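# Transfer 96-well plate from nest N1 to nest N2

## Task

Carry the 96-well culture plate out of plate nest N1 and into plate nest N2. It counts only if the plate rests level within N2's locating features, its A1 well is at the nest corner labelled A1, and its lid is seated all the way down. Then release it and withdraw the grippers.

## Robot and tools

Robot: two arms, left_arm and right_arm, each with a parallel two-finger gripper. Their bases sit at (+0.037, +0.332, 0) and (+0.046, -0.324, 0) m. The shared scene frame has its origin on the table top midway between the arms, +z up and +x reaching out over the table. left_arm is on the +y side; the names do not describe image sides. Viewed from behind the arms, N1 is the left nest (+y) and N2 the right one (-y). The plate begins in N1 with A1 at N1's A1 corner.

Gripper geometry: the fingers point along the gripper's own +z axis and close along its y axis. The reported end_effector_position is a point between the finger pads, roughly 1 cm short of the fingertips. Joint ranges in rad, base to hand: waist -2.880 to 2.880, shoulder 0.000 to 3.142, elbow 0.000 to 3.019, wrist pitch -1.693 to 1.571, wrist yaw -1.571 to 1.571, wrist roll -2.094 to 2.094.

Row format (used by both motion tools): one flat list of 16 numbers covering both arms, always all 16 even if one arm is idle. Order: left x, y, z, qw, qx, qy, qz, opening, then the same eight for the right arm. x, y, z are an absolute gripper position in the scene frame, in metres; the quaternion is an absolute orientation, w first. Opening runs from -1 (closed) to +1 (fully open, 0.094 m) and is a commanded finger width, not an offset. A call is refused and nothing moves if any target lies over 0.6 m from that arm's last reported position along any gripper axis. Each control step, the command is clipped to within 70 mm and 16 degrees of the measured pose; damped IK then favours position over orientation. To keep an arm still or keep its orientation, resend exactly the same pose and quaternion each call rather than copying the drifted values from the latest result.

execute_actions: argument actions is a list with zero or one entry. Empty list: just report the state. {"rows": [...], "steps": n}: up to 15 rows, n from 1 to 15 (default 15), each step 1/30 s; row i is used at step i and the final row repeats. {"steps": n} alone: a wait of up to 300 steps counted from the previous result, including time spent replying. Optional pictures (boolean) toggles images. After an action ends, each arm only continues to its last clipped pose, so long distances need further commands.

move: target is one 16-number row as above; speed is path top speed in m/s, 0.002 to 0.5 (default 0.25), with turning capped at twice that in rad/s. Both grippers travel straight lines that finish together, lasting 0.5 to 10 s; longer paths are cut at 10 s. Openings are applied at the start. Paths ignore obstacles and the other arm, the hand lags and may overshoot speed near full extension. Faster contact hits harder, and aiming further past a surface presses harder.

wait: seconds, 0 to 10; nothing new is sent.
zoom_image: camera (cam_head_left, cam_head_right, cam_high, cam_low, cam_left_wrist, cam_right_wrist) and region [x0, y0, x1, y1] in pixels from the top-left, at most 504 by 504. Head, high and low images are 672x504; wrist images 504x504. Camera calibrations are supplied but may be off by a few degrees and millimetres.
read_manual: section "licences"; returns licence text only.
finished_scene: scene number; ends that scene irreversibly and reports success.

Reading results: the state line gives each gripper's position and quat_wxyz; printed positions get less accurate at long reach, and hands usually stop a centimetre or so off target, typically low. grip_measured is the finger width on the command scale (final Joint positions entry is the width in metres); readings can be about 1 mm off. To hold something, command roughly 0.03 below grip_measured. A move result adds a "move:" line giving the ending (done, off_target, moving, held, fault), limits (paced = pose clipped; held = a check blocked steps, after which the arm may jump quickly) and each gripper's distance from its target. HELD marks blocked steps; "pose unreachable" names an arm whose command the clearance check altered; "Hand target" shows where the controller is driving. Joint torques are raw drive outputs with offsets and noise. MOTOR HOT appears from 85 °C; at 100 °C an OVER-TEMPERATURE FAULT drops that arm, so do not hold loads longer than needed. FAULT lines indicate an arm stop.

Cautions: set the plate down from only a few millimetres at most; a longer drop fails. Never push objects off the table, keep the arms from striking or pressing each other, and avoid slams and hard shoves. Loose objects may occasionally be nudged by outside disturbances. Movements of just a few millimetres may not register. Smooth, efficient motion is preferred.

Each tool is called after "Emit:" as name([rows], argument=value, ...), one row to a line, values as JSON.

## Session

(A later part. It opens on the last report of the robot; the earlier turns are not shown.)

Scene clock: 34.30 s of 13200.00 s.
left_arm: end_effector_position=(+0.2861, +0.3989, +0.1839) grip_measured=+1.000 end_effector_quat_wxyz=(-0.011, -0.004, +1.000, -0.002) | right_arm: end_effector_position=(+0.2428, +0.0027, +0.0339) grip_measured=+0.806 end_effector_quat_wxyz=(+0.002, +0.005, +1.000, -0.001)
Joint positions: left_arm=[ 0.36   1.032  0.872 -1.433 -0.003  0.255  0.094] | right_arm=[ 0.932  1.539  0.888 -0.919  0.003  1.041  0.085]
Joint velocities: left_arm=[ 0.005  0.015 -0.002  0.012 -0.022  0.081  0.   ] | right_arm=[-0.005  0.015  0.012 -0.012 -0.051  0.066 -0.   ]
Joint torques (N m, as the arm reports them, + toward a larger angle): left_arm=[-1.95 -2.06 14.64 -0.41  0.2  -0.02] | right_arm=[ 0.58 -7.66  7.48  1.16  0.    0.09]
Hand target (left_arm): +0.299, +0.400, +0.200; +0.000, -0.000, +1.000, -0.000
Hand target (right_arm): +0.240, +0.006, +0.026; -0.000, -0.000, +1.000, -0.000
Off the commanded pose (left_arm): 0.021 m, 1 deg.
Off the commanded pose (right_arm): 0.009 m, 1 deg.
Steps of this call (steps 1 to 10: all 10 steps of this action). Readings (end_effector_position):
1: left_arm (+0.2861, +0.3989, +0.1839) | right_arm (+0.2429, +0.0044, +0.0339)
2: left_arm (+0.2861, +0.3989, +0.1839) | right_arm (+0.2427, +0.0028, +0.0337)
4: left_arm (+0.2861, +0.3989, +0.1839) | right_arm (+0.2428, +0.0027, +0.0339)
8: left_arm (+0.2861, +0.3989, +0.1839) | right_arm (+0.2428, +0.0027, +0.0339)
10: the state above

Emit:
move(target=[0.3,0.4,0.2,0,0,1,0,1,0.258,0.028,0.095,0.02,0.004,1,0.035,0.77], speed=0.05)

Emit:
move(target=[0.3,0.4,0.2,0,0,1,0,1,0.32,-0.46,0.15,0,-0.045,1,0,0.77], speed=0.2)

Emit:
move(target=[0.3,0.4,0.2,0,0,1,0,1,0.313,-0.475,0.05,0,-0.048,1,0,0.77], speed=0.05)

Scene clock: 37.53 s of 13200.00 s.
left_arm: end_effector_position=(+0.2861, +0.3989, +0.1839) grip_measured=+1.000 end_effector_quat_wxyz=(-0.011, -0.004, +1.000, -0.002) | right_arm: end_effector_position=(+0.2468, +0.0094, +0.0703) grip_measured=+0.806 end_effector_quat_wxyz=(+0.008, +0.005, +1.000, +0.010)
Joint positions: left_arm=[ 0.36   1.032  0.872 -1.433 -0.002  0.255  0.094] | right_arm=[ 0.932  1.483  0.939 -1.001  0.003  1.041  0.085]
Joint velocities: left_arm=[-0.005  0.005  0.007 -0.002  0.022 -0.007  0.   ] | right_arm=[-0.005 -0.005 -0.022 -0.017 -0.007 -0.051 -0.001]
Joint torques (N m, as the arm reports them, + toward a larger angle): left_arm=[-2.03 -1.95 14.57 -0.49  0.22 -0.01] | right_arm=[ -0.07 -10.02  13.21  -0.46  -0.03   0.05]
Hand target (left_arm): +0.299, +0.400, +0.200; +0.000, -0.000, +1.000, -0.000
Hand target (right_arm): +0.258, +0.027, +0.095; +0.021, +0.003, +0.999, +0.035
Off the commanded pose (left_arm): 0.021 m, 1 deg.
Off the commanded pose (right_arm): 0.033 m, 3 deg.
move: off_target (left_arm, right_arm)
camera_calibration (this result's frames):
cam_left_wrist: T_world_to_cam=[[0.0119327, -0.999818, -0.0149074, 0.397323], [-0.796808, -0.0185148, 0.603949, 0.125827], [-0.604115, 0.00467159, -0.796884, 0.444235], [0, 0, 0, 1]] pos_world=[0.363888, 0.397505, 0.283934]
cam_right_wrist: T_world_to_cam=[[-0.016545, -0.999789, -0.0121893, 0.0162022], [-0.816794, 0.00648331, 0.576893, 0.163187], [-0.576692, 0.0195008, -0.816729, 0.319266], [0, 0, 0, 1]] pos_world=[0.317677, 0.00891487, 0.16681]

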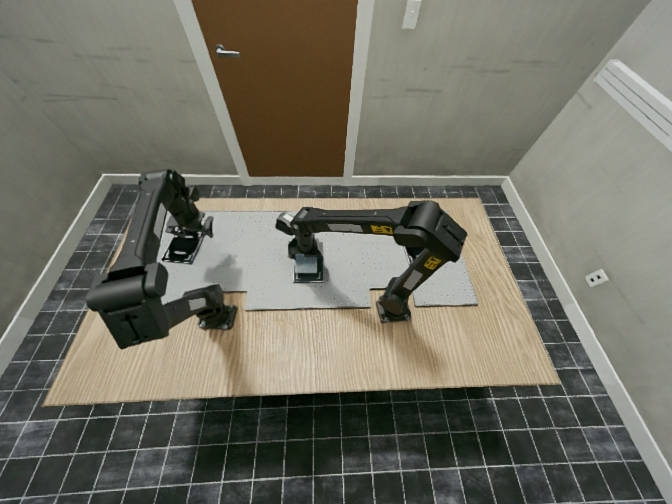

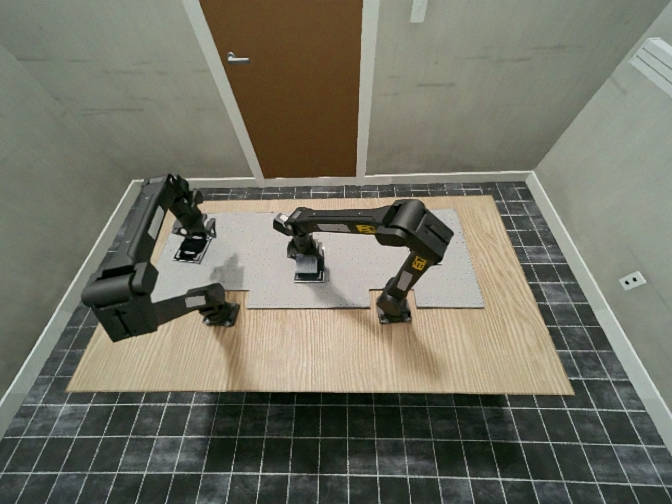

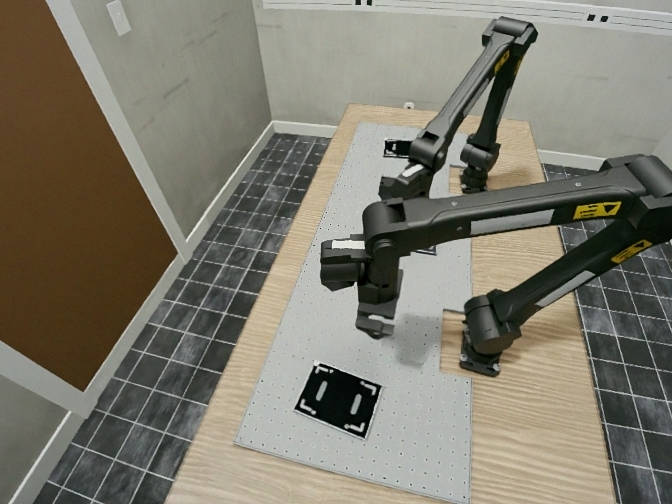

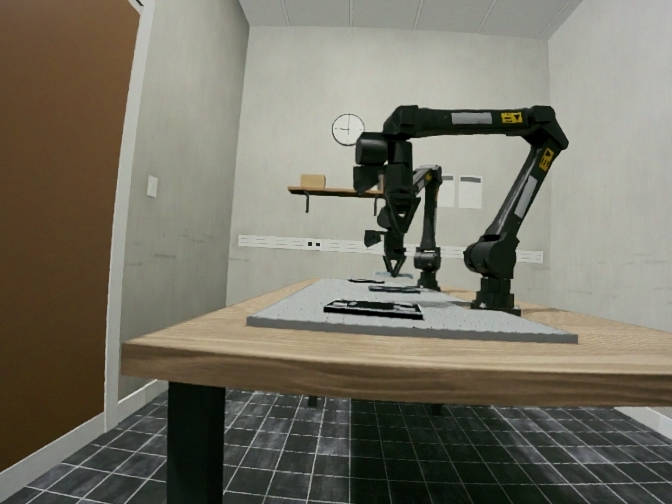

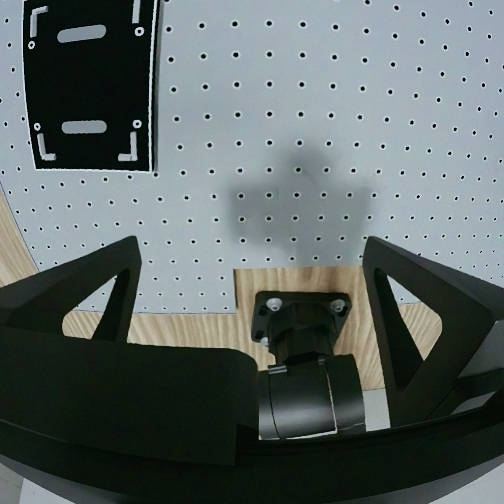

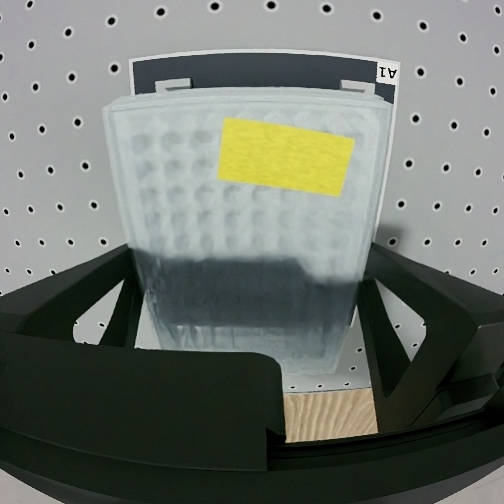

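Scene clock: 40.53 s of 13200.00 s.
left_arm: end_effector_position=(+0.2854, +0.3987, +0.1830) grip_measured=+1.000 end_effector_quat_wxyz=(-0.012, -0.004, +1.000, -0.002) | right_arm: end_effector_position=(+0.3025, -0.4498, +0.1308) grip_measured=+0.806 end_effector_quat_wxyz=(-0.011, -0.037, +0.999, +0.020)
Joint positions: left_arm=[ 0.36   1.032  0.87  -1.433 -0.002  0.255  0.094] | right_arm=[-0.568  1.167  0.823 -1.265 -0.024 -0.542  0.085]
Joint velocities: left_arm=[-0.024 -0.005  0.007 -0.002 -0.095 -0.066  0.   ] | right_arm=[ 0.005 -0.005 -0.007  0.007  0.066 -0.007  0.   ]
Joint torques (N m, as the arm reports them, + toward a larger angle): left_arm=[-2.18 -1.92 14.71 -0.53  0.19 -0.05] | right_arm=[ 0.2  -4.89 14.12 -0.52 -0.17 -0.01]
Hand target (left_arm): +0.299, +0.400, +0.200; +0.000, -0.000, +1.000, -0.000
Hand target (right_arm): +0.318, -0.457, +0.151; +0.007, -0.044, +0.999, +0.012
Off the commanded pose (left_arm): 0.022 m, 1 deg.
Off the commanded pose (right_arm): 0.028 m, 3 deg.
move: off_target (left_arm, right_arm)
camera_calibration (this result's frames):
cam_left_wrist: T_world_to_cam=[[0.0119004, -0.999826, -0.0143409, 0.397045], [-0.795471, -0.0181561, 0.60572, 0.124947], [-0.605875, 0.00419947, -0.795549, 0.443596], [0, 0, 0, 1]] pos_world=[0.36343, 0.397382, 0.282913]
cam_right_wrist: T_world_to_cam=[[0.066203, -0.997284, -0.0322753, -0.46253], [-0.791918, -0.0721934, 0.606345, 0.129971], [-0.607028, -0.0145825, -0.794547, 0.40072], [0, 0, 0, 1]] pos_world=[0.376796, -0.446047, 0.224655]

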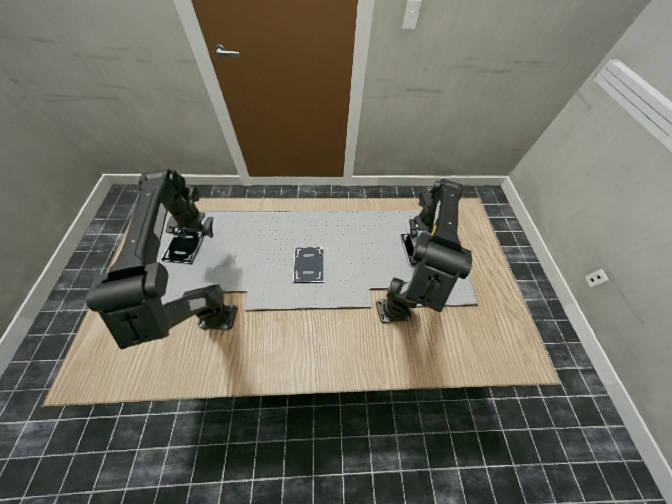

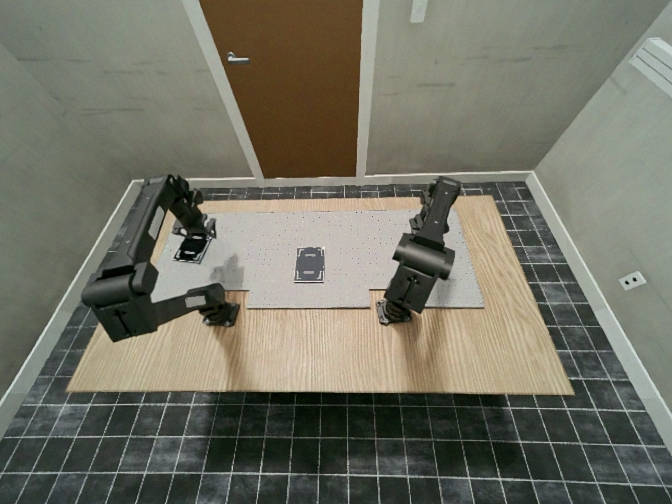

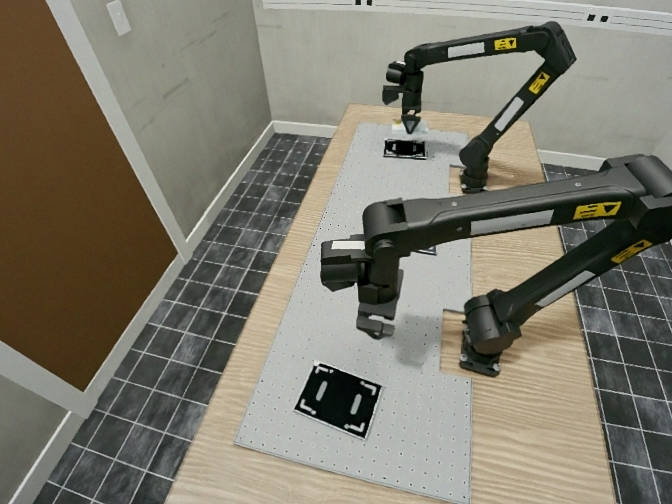

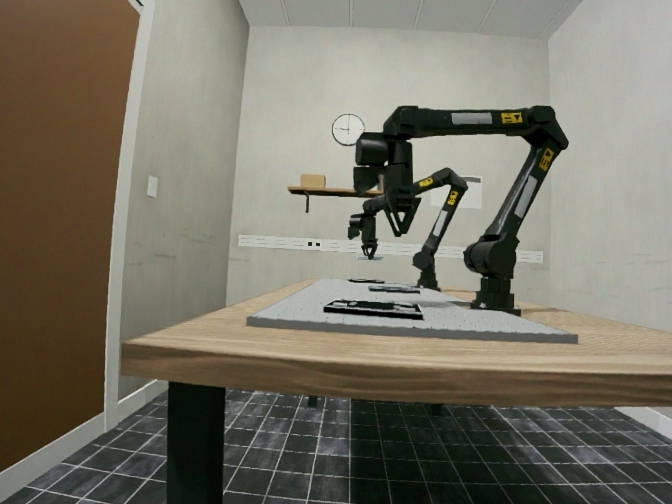

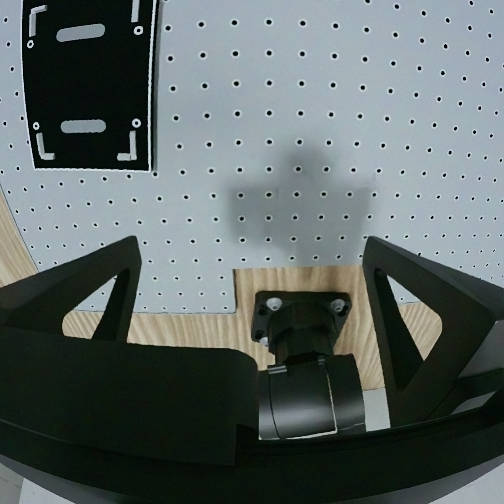

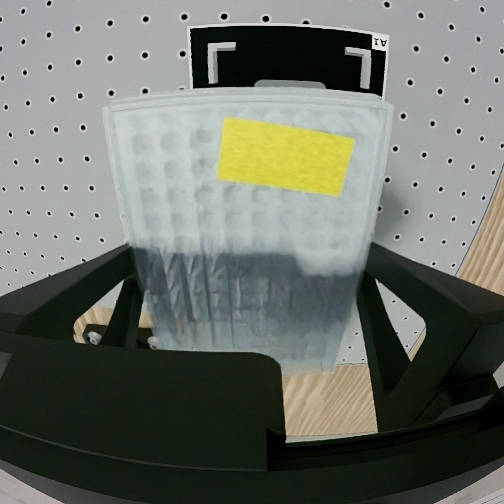

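Scene clock: 42.53 s of 13200.00 s.
left_arm: end_effector_position=(+0.2854, +0.3987, +0.1830) grip_measured=+1.000 end_effector_quat_wxyz=(-0.012, -0.004, +1.000, -0.002) | right_arm: end_effector_position=(+0.3111, -0.4703, +0.0508) grip_measured=+0.806 end_effector_quat_wxyz=(-0.004, -0.047, +0.999, +0.005)
Joint positions: left_arm=[ 0.36   1.032  0.87  -1.433 -0.002  0.255  0.094] | right_arm=[-0.604  1.315  0.709 -0.978 -0.004 -0.597  0.085]
Joint velocities: left_arm=[ 0.005 -0.005  0.007  0.012 -0.051  0.066  0.   ] | right_arm=[-0.015  0.005 -0.002 -0.012  0.081 -0.051  0.001]
Joint torques (N m, as the arm reports them, + toward a larger angle): left_arm=[-2.26 -2.08 14.73 -0.44  0.17 -0.03] | right_arm=[-0.63 -5.89  8.11  0.94  0.16  0.  ]
Hand target (left_arm): +0.299, +0.400, +0.200; +0.000, -0.000, +1.000, -0.000
Hand target (right_arm): +0.313, -0.475, +0.050; +0.000, -0.048, +0.999, +0.000
Off the commanded pose (left_arm): 0.022 m, 1 deg.
Off the commanded pose (right_arm): 0.005 m, 1 deg.
move: off_target (left_arm)
camera_calibration (this result's frames):
cam_left_wrist: T_world_to_cam=[[0.0119004, -0.999826, -0.0143409, 0.397045], [-0.795471, -0.0181561, 0.60572, 0.124947], [-0.605875, 0.00419947, -0.795549, 0.443596], [0, 0, 0, 1]] pos_world=[0.36343, 0.397382, 0.282913]
cam_right_wrist: T_world_to_cam=[[0.0859789, -0.996295, -0.00194401, -0.493369], [-0.799665, -0.0701735, 0.596332, 0.187673], [-0.594259, -0.0497174, -0.802736, 0.32198], [0, 0, 0, 1]] pos_world=[0.383834, -0.462364, 0.14559]

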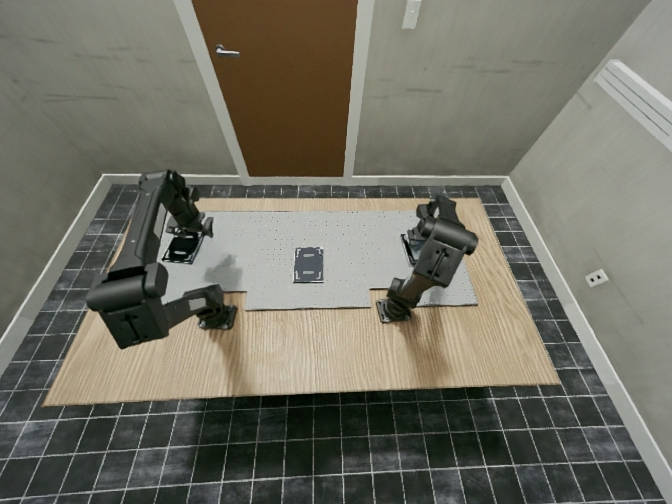

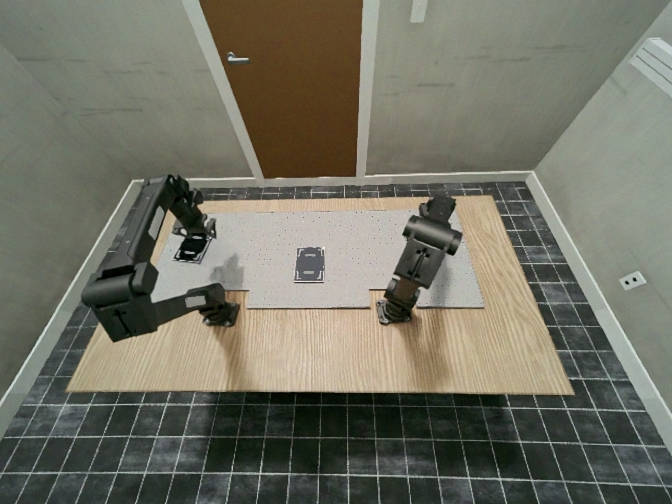

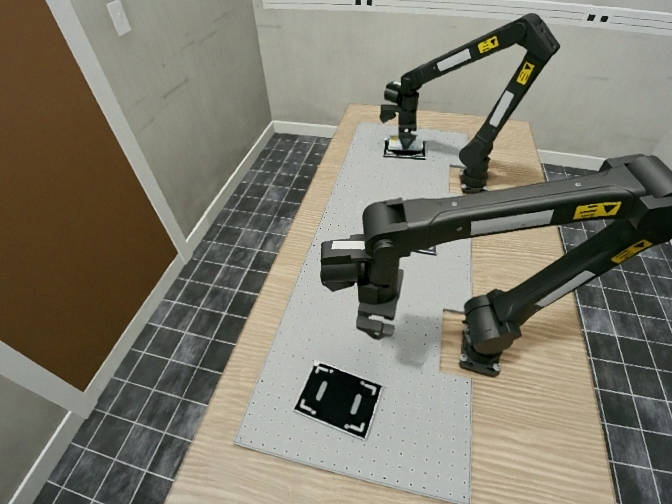

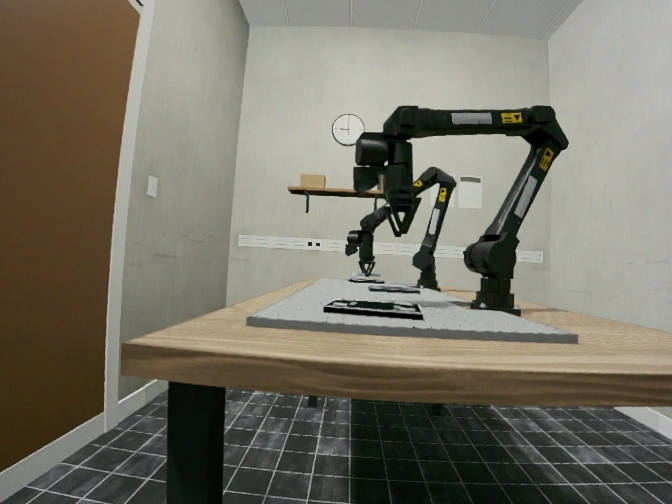

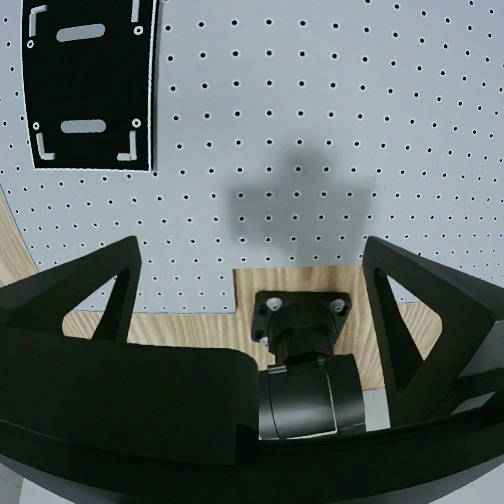

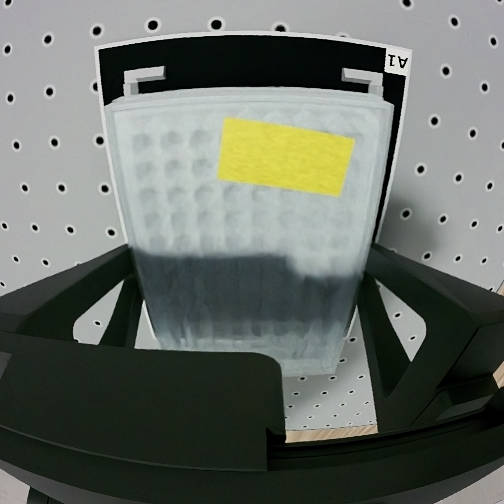

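Emit:
move(target=[0.3,0.4,0.2,0,0,1,0,1,0.315,-0.476,0.027,0,-0.042,1,0,0.77], speed=0.015)

Scene clock: 46.10 s of 13200.00 s.
left_arm: end_effector_position=(+0.2854, +0.3987, +0.1830) grip_measured=+1.000 end_effector_quat_wxyz=(-0.012, -0.004, +1.000, -0.002) | right_arm: end_effector_position=(+0.3132, -0.4721, +0.0346) grip_measured=+0.806 end_effector_quat_wxyz=(-0.002, -0.047, +0.999, +0.003)
Joint positions: left_arm=[ 0.36   1.032  0.87  -1.433 -0.002  0.255  0.094] | right_arm=[-0.605  1.351  0.69  -0.917 -0.002 -0.598  0.085]
Joint velocities: left_arm=[-0.005 -0.015 -0.007 -0.002  0.007 -0.007  0.   ] | right_arm=[-0.005  0.005 -0.027 -0.007  0.007  0.022 -0.001]
Joint torques (N m, as the arm reports them, + toward a larger angle): left_arm=[-2.27 -1.92 14.76 -0.43  0.2  -0.03] | right_arm=[-0.34 -4.85  7.38  1.65  0.1   0.14]
Hand target (left_arm): +0.299, +0.400, +0.200; +0.000, -0.000, +1.000, -0.000
Hand target (right_arm): +0.315, -0.476, +0.027; -0.000, -0.042, +0.999, +0.000
Off the commanded pose (left_arm): 0.022 m, 1 deg.
Off the commanded pose (right_arm): 0.009 m, 1 deg.
move: off_target (left_arm)
camera_calibration (this result's frames):
cam_left_wrist: T_world_to_cam=[[0.0119004, -0.999826, -0.0143409, 0.397045], [-0.795471, -0.0181561, 0.60572, 0.124947], [-0.605875, 0.00419947, -0.795549, 0.443596], [0, 0, 0, 1]] pos_world=[0.36343, 0.397382, 0.282913]
cam_right_wrist: T_world_to_cam=[[0.0859955, -0.996292, 0.00282142, -0.495525], [-0.802099, -0.0675533, 0.593358, 0.200977], [-0.590967, -0.0532892, -0.804933, 0.307465], [0, 0, 0, 1]] pos_world=[0.385518, -0.463726, 0.129635]

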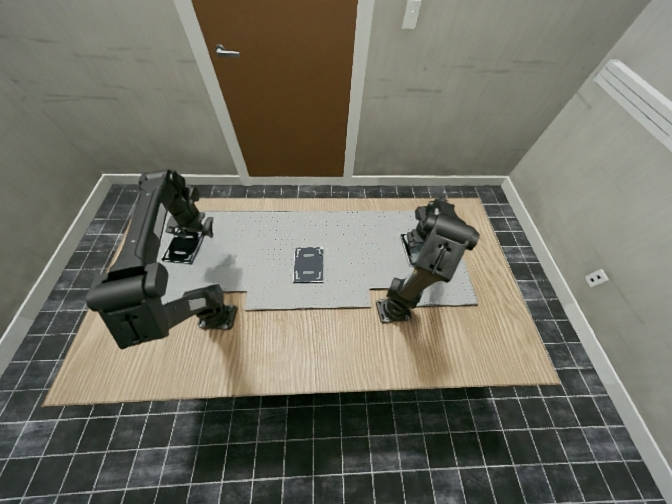

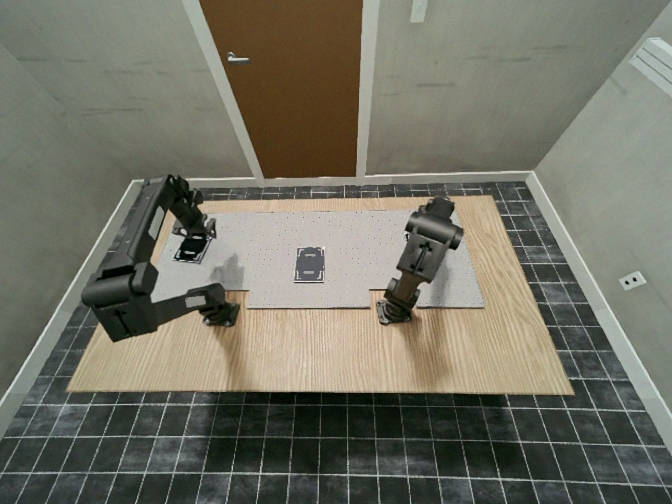

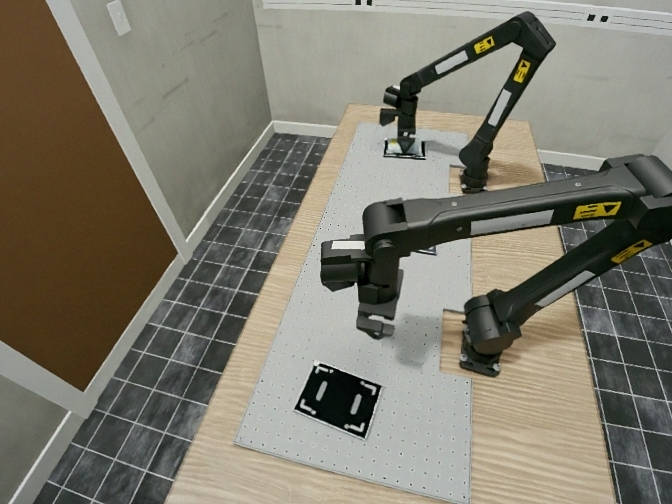

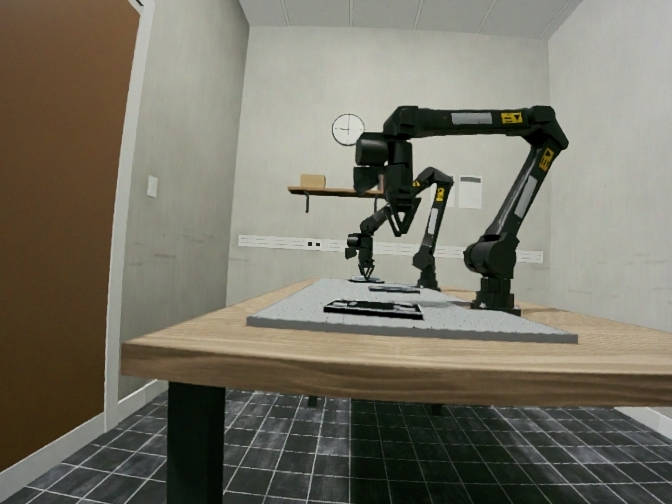

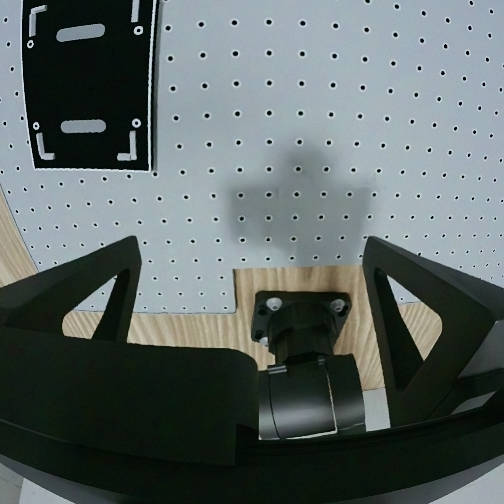

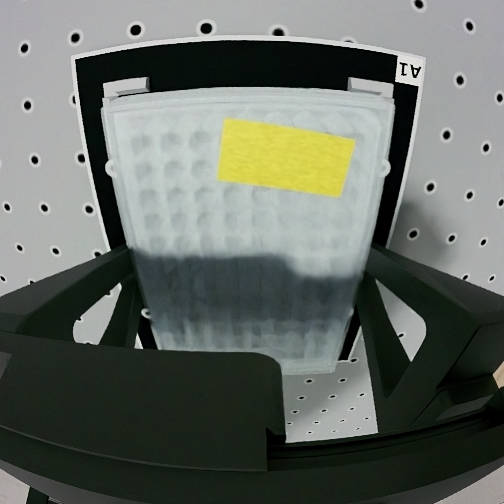

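Emit:
move(target=[0.3,0.4,0.2,0,0,1,0,1,0.338,-0.486,0.09,0.03,-0.045,1,-0.017,1], speed=0.04)

Emit:
move(target=[0.3,0.4,0.2,0,0,1,0,1,0.28,-0.42,0.22,0,-0.045,1,0,1])

Scene clock: 48.80 s of 13200.00 s.
left_arm: end_effector_position=(+0.2854, +0.3987, +0.1830) grip_measured=+1.000 end_effector_quat_wxyz=(-0.012, -0.004, +1.000, -0.002) | right_arm: end_effector_position=(+0.3202, -0.4760, +0.0684) grip_measured=+1.000 end_effector_quat_wxyz=(+0.009, -0.047, +0.999, -0.004)
Joint positions: left_arm=[ 0.36   1.032  0.87  -1.433 -0.002  0.255  0.094] | right_arm=[-0.605  1.29   0.742 -1.002 -0.002 -0.598  0.094]
Joint velocities: left_arm=[-0.005  0.005 -0.022 -0.007  0.037 -0.022  0.   ] | right_arm=[-0.015  0.005 -0.017 -0.002  0.095 -0.007  0.   ]
Joint torques (N m, as the arm reports them, + toward a larger angle): left_arm=[-2.07 -2.15 14.74 -0.48  0.2  -0.03] | right_arm=[-0.35 -7.05 13.11 -0.44  0.02  0.12]
Hand target (left_arm): +0.299, +0.400, +0.200; +0.000, -0.000, +1.000, -0.000
Hand target (right_arm): +0.337, -0.486, +0.090; +0.030, -0.046, +0.998, -0.017
Off the commanded pose (left_arm): 0.022 m, 1 deg.
Off the commanded pose (right_arm): 0.030 m, 3 deg.
move: off_target (left_arm, right_arm)
camera_calibration (this result's frames):
cam_left_wrist: T_world_to_cam=[[0.0119004, -0.999826, -0.0143409, 0.397045], [-0.795471, -0.0181561, 0.60572, 0.124947], [-0.605875, 0.00419947, -0.795549, 0.443596], [0, 0, 0, 1]] pos_world=[0.36343, 0.397382, 0.282913]
cam_right_wrist: T_world_to_cam=[[0.0857438, -0.996152, 0.0181194, -0.500965], [-0.816141, -0.0597949, 0.574751, 0.195714], [-0.571456, -0.0640693, -0.818128, 0.328134], [0, 0, 0, 1]] pos_world=[0.390199, -0.466312, 0.165046]

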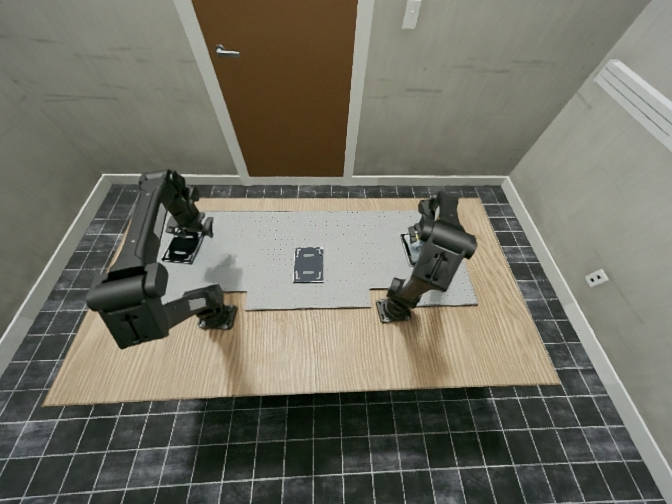

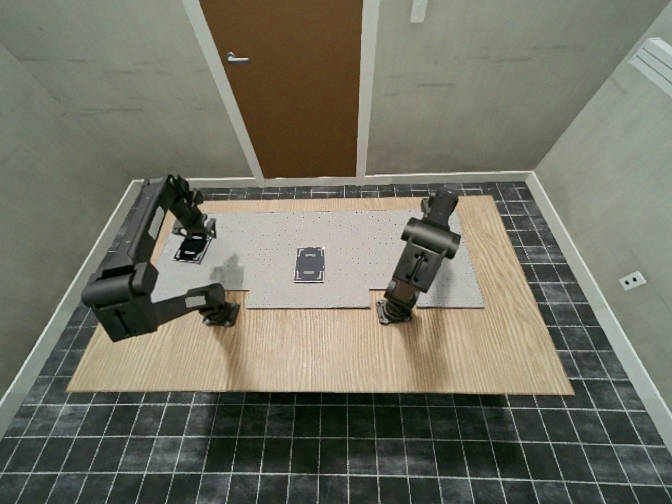

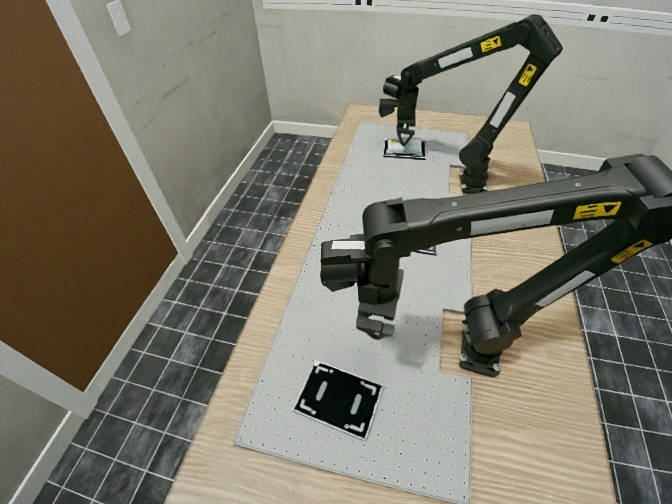

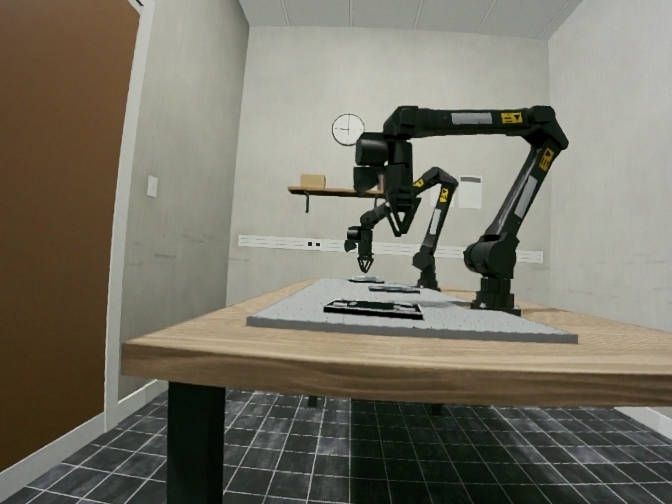

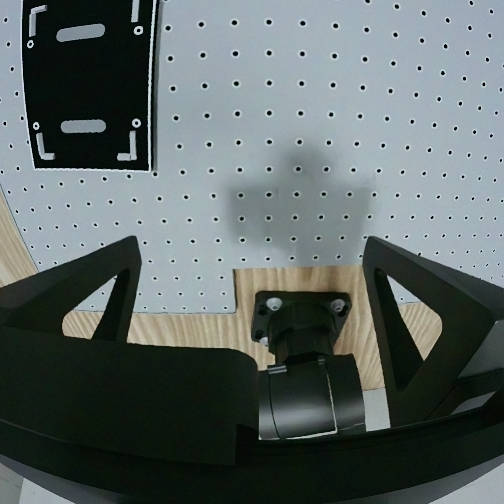

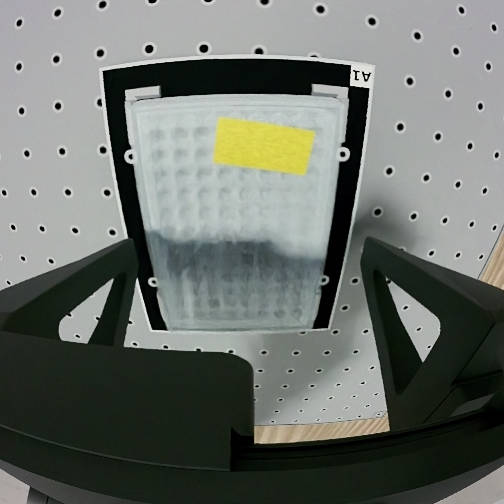

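Scene clock: 49.93 s of 13200.00 s.
left_arm: end_effector_position=(+0.2854, +0.3987, +0.1830) grip_measured=+1.000 end_effector_quat_wxyz=(-0.012, -0.004, +1.000, -0.002) | right_arm: end_effector_position=(+0.2703, -0.4169, +0.2026) grip_measured=+1.000 end_effector_quat_wxyz=(-0.013, -0.048, +0.999, +0.008)
Joint positions: left_arm=[ 0.36   1.032  0.87  -1.433 -0.002  0.255  0.094] | right_arm=[-0.49   0.987  0.894 -1.508 -0.002 -0.487  0.094]
Joint velocities: left_arm=[-0.005  0.005  0.002  0.002  0.022 -0.007  0.   ] | right_arm=[-0.005 -0.005  0.027 -0.002  0.051  0.037  0.   ]
Joint torques (N m, as the arm reports them, + toward a larger angle): left_arm=[-1.99 -2.07 14.84 -0.47  0.19 -0.03] | right_arm=[ 0.44 -3.03 14.02 -0.52  0.14  0.18]
Hand target (left_arm): +0.299, +0.400, +0.200; +0.000, -0.000, +1.000, -0.000
Hand target (right_arm): +0.280, -0.420, +0.220; -0.001, -0.045, +0.999, -0.000
Off the commanded pose (left_arm): 0.022 m, 1 deg.
Off the commanded pose (right_arm): 0.020 m, 2 deg.
move: off_target (left_arm, right_arm)
camera_calibration (this result's frames):
cam_left_wrist: T_world_to_cam=[[0.0119004, -0.999826, -0.0143409, 0.397045], [-0.795471, -0.0181561, 0.60572, 0.124947], [-0.605875, 0.00419947, -0.795549, 0.443596], [0, 0, 0, 1]] pos_world=[0.36343, 0.397382, 0.282913]
cam_right_wrist: T_world_to_cam=[[0.0886142, -0.996037, -0.0075649, -0.435765], [-0.788408, -0.0747795, 0.61059, 0.0604411], [-0.608736, -0.0481427, -0.79191, 0.424561], [0, 0, 0, 1]] pos_world=[0.344713, -0.409079, 0.296013]

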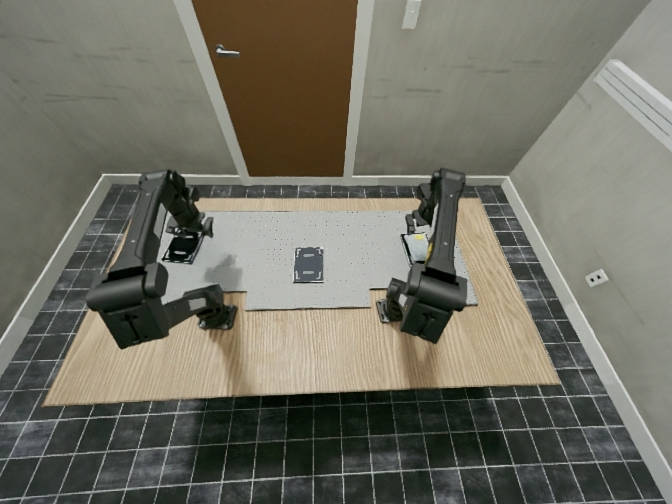

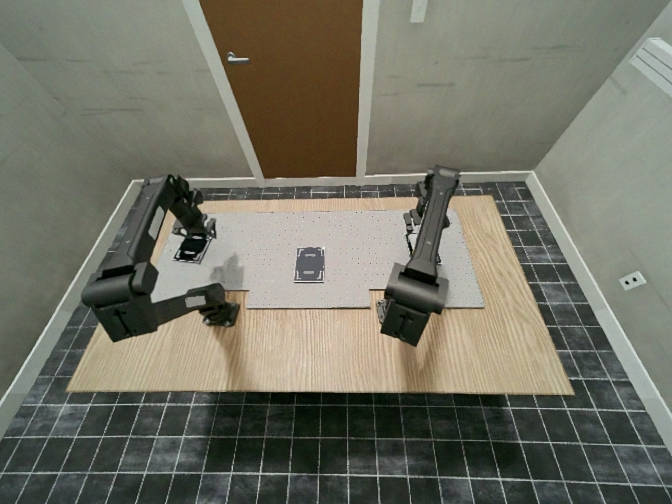

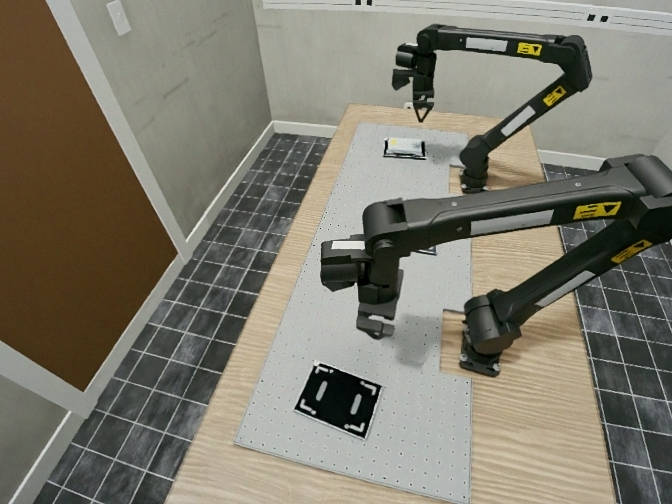

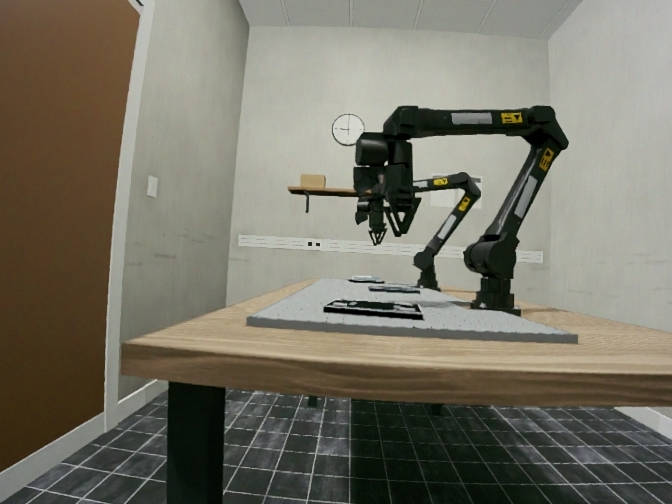

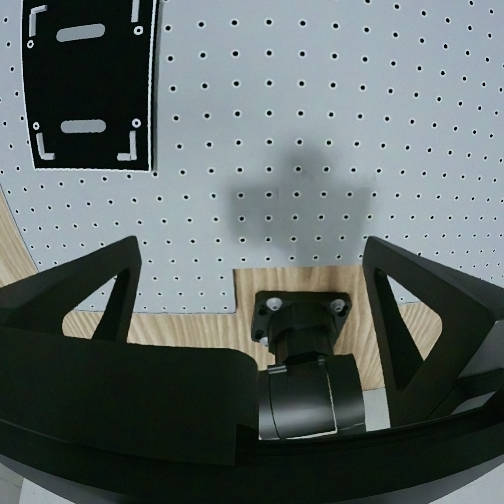

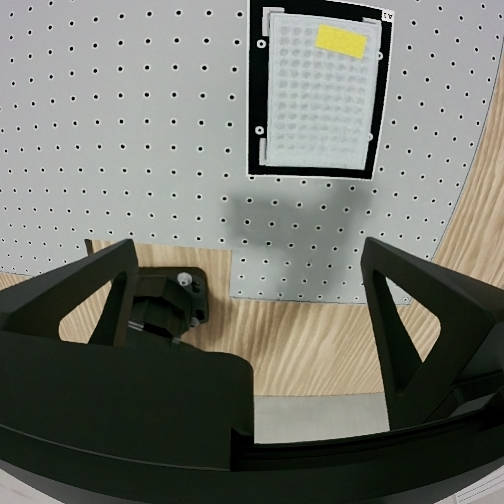

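Emit:
finished_scene(scene=2)

The scene is finished: the task was done.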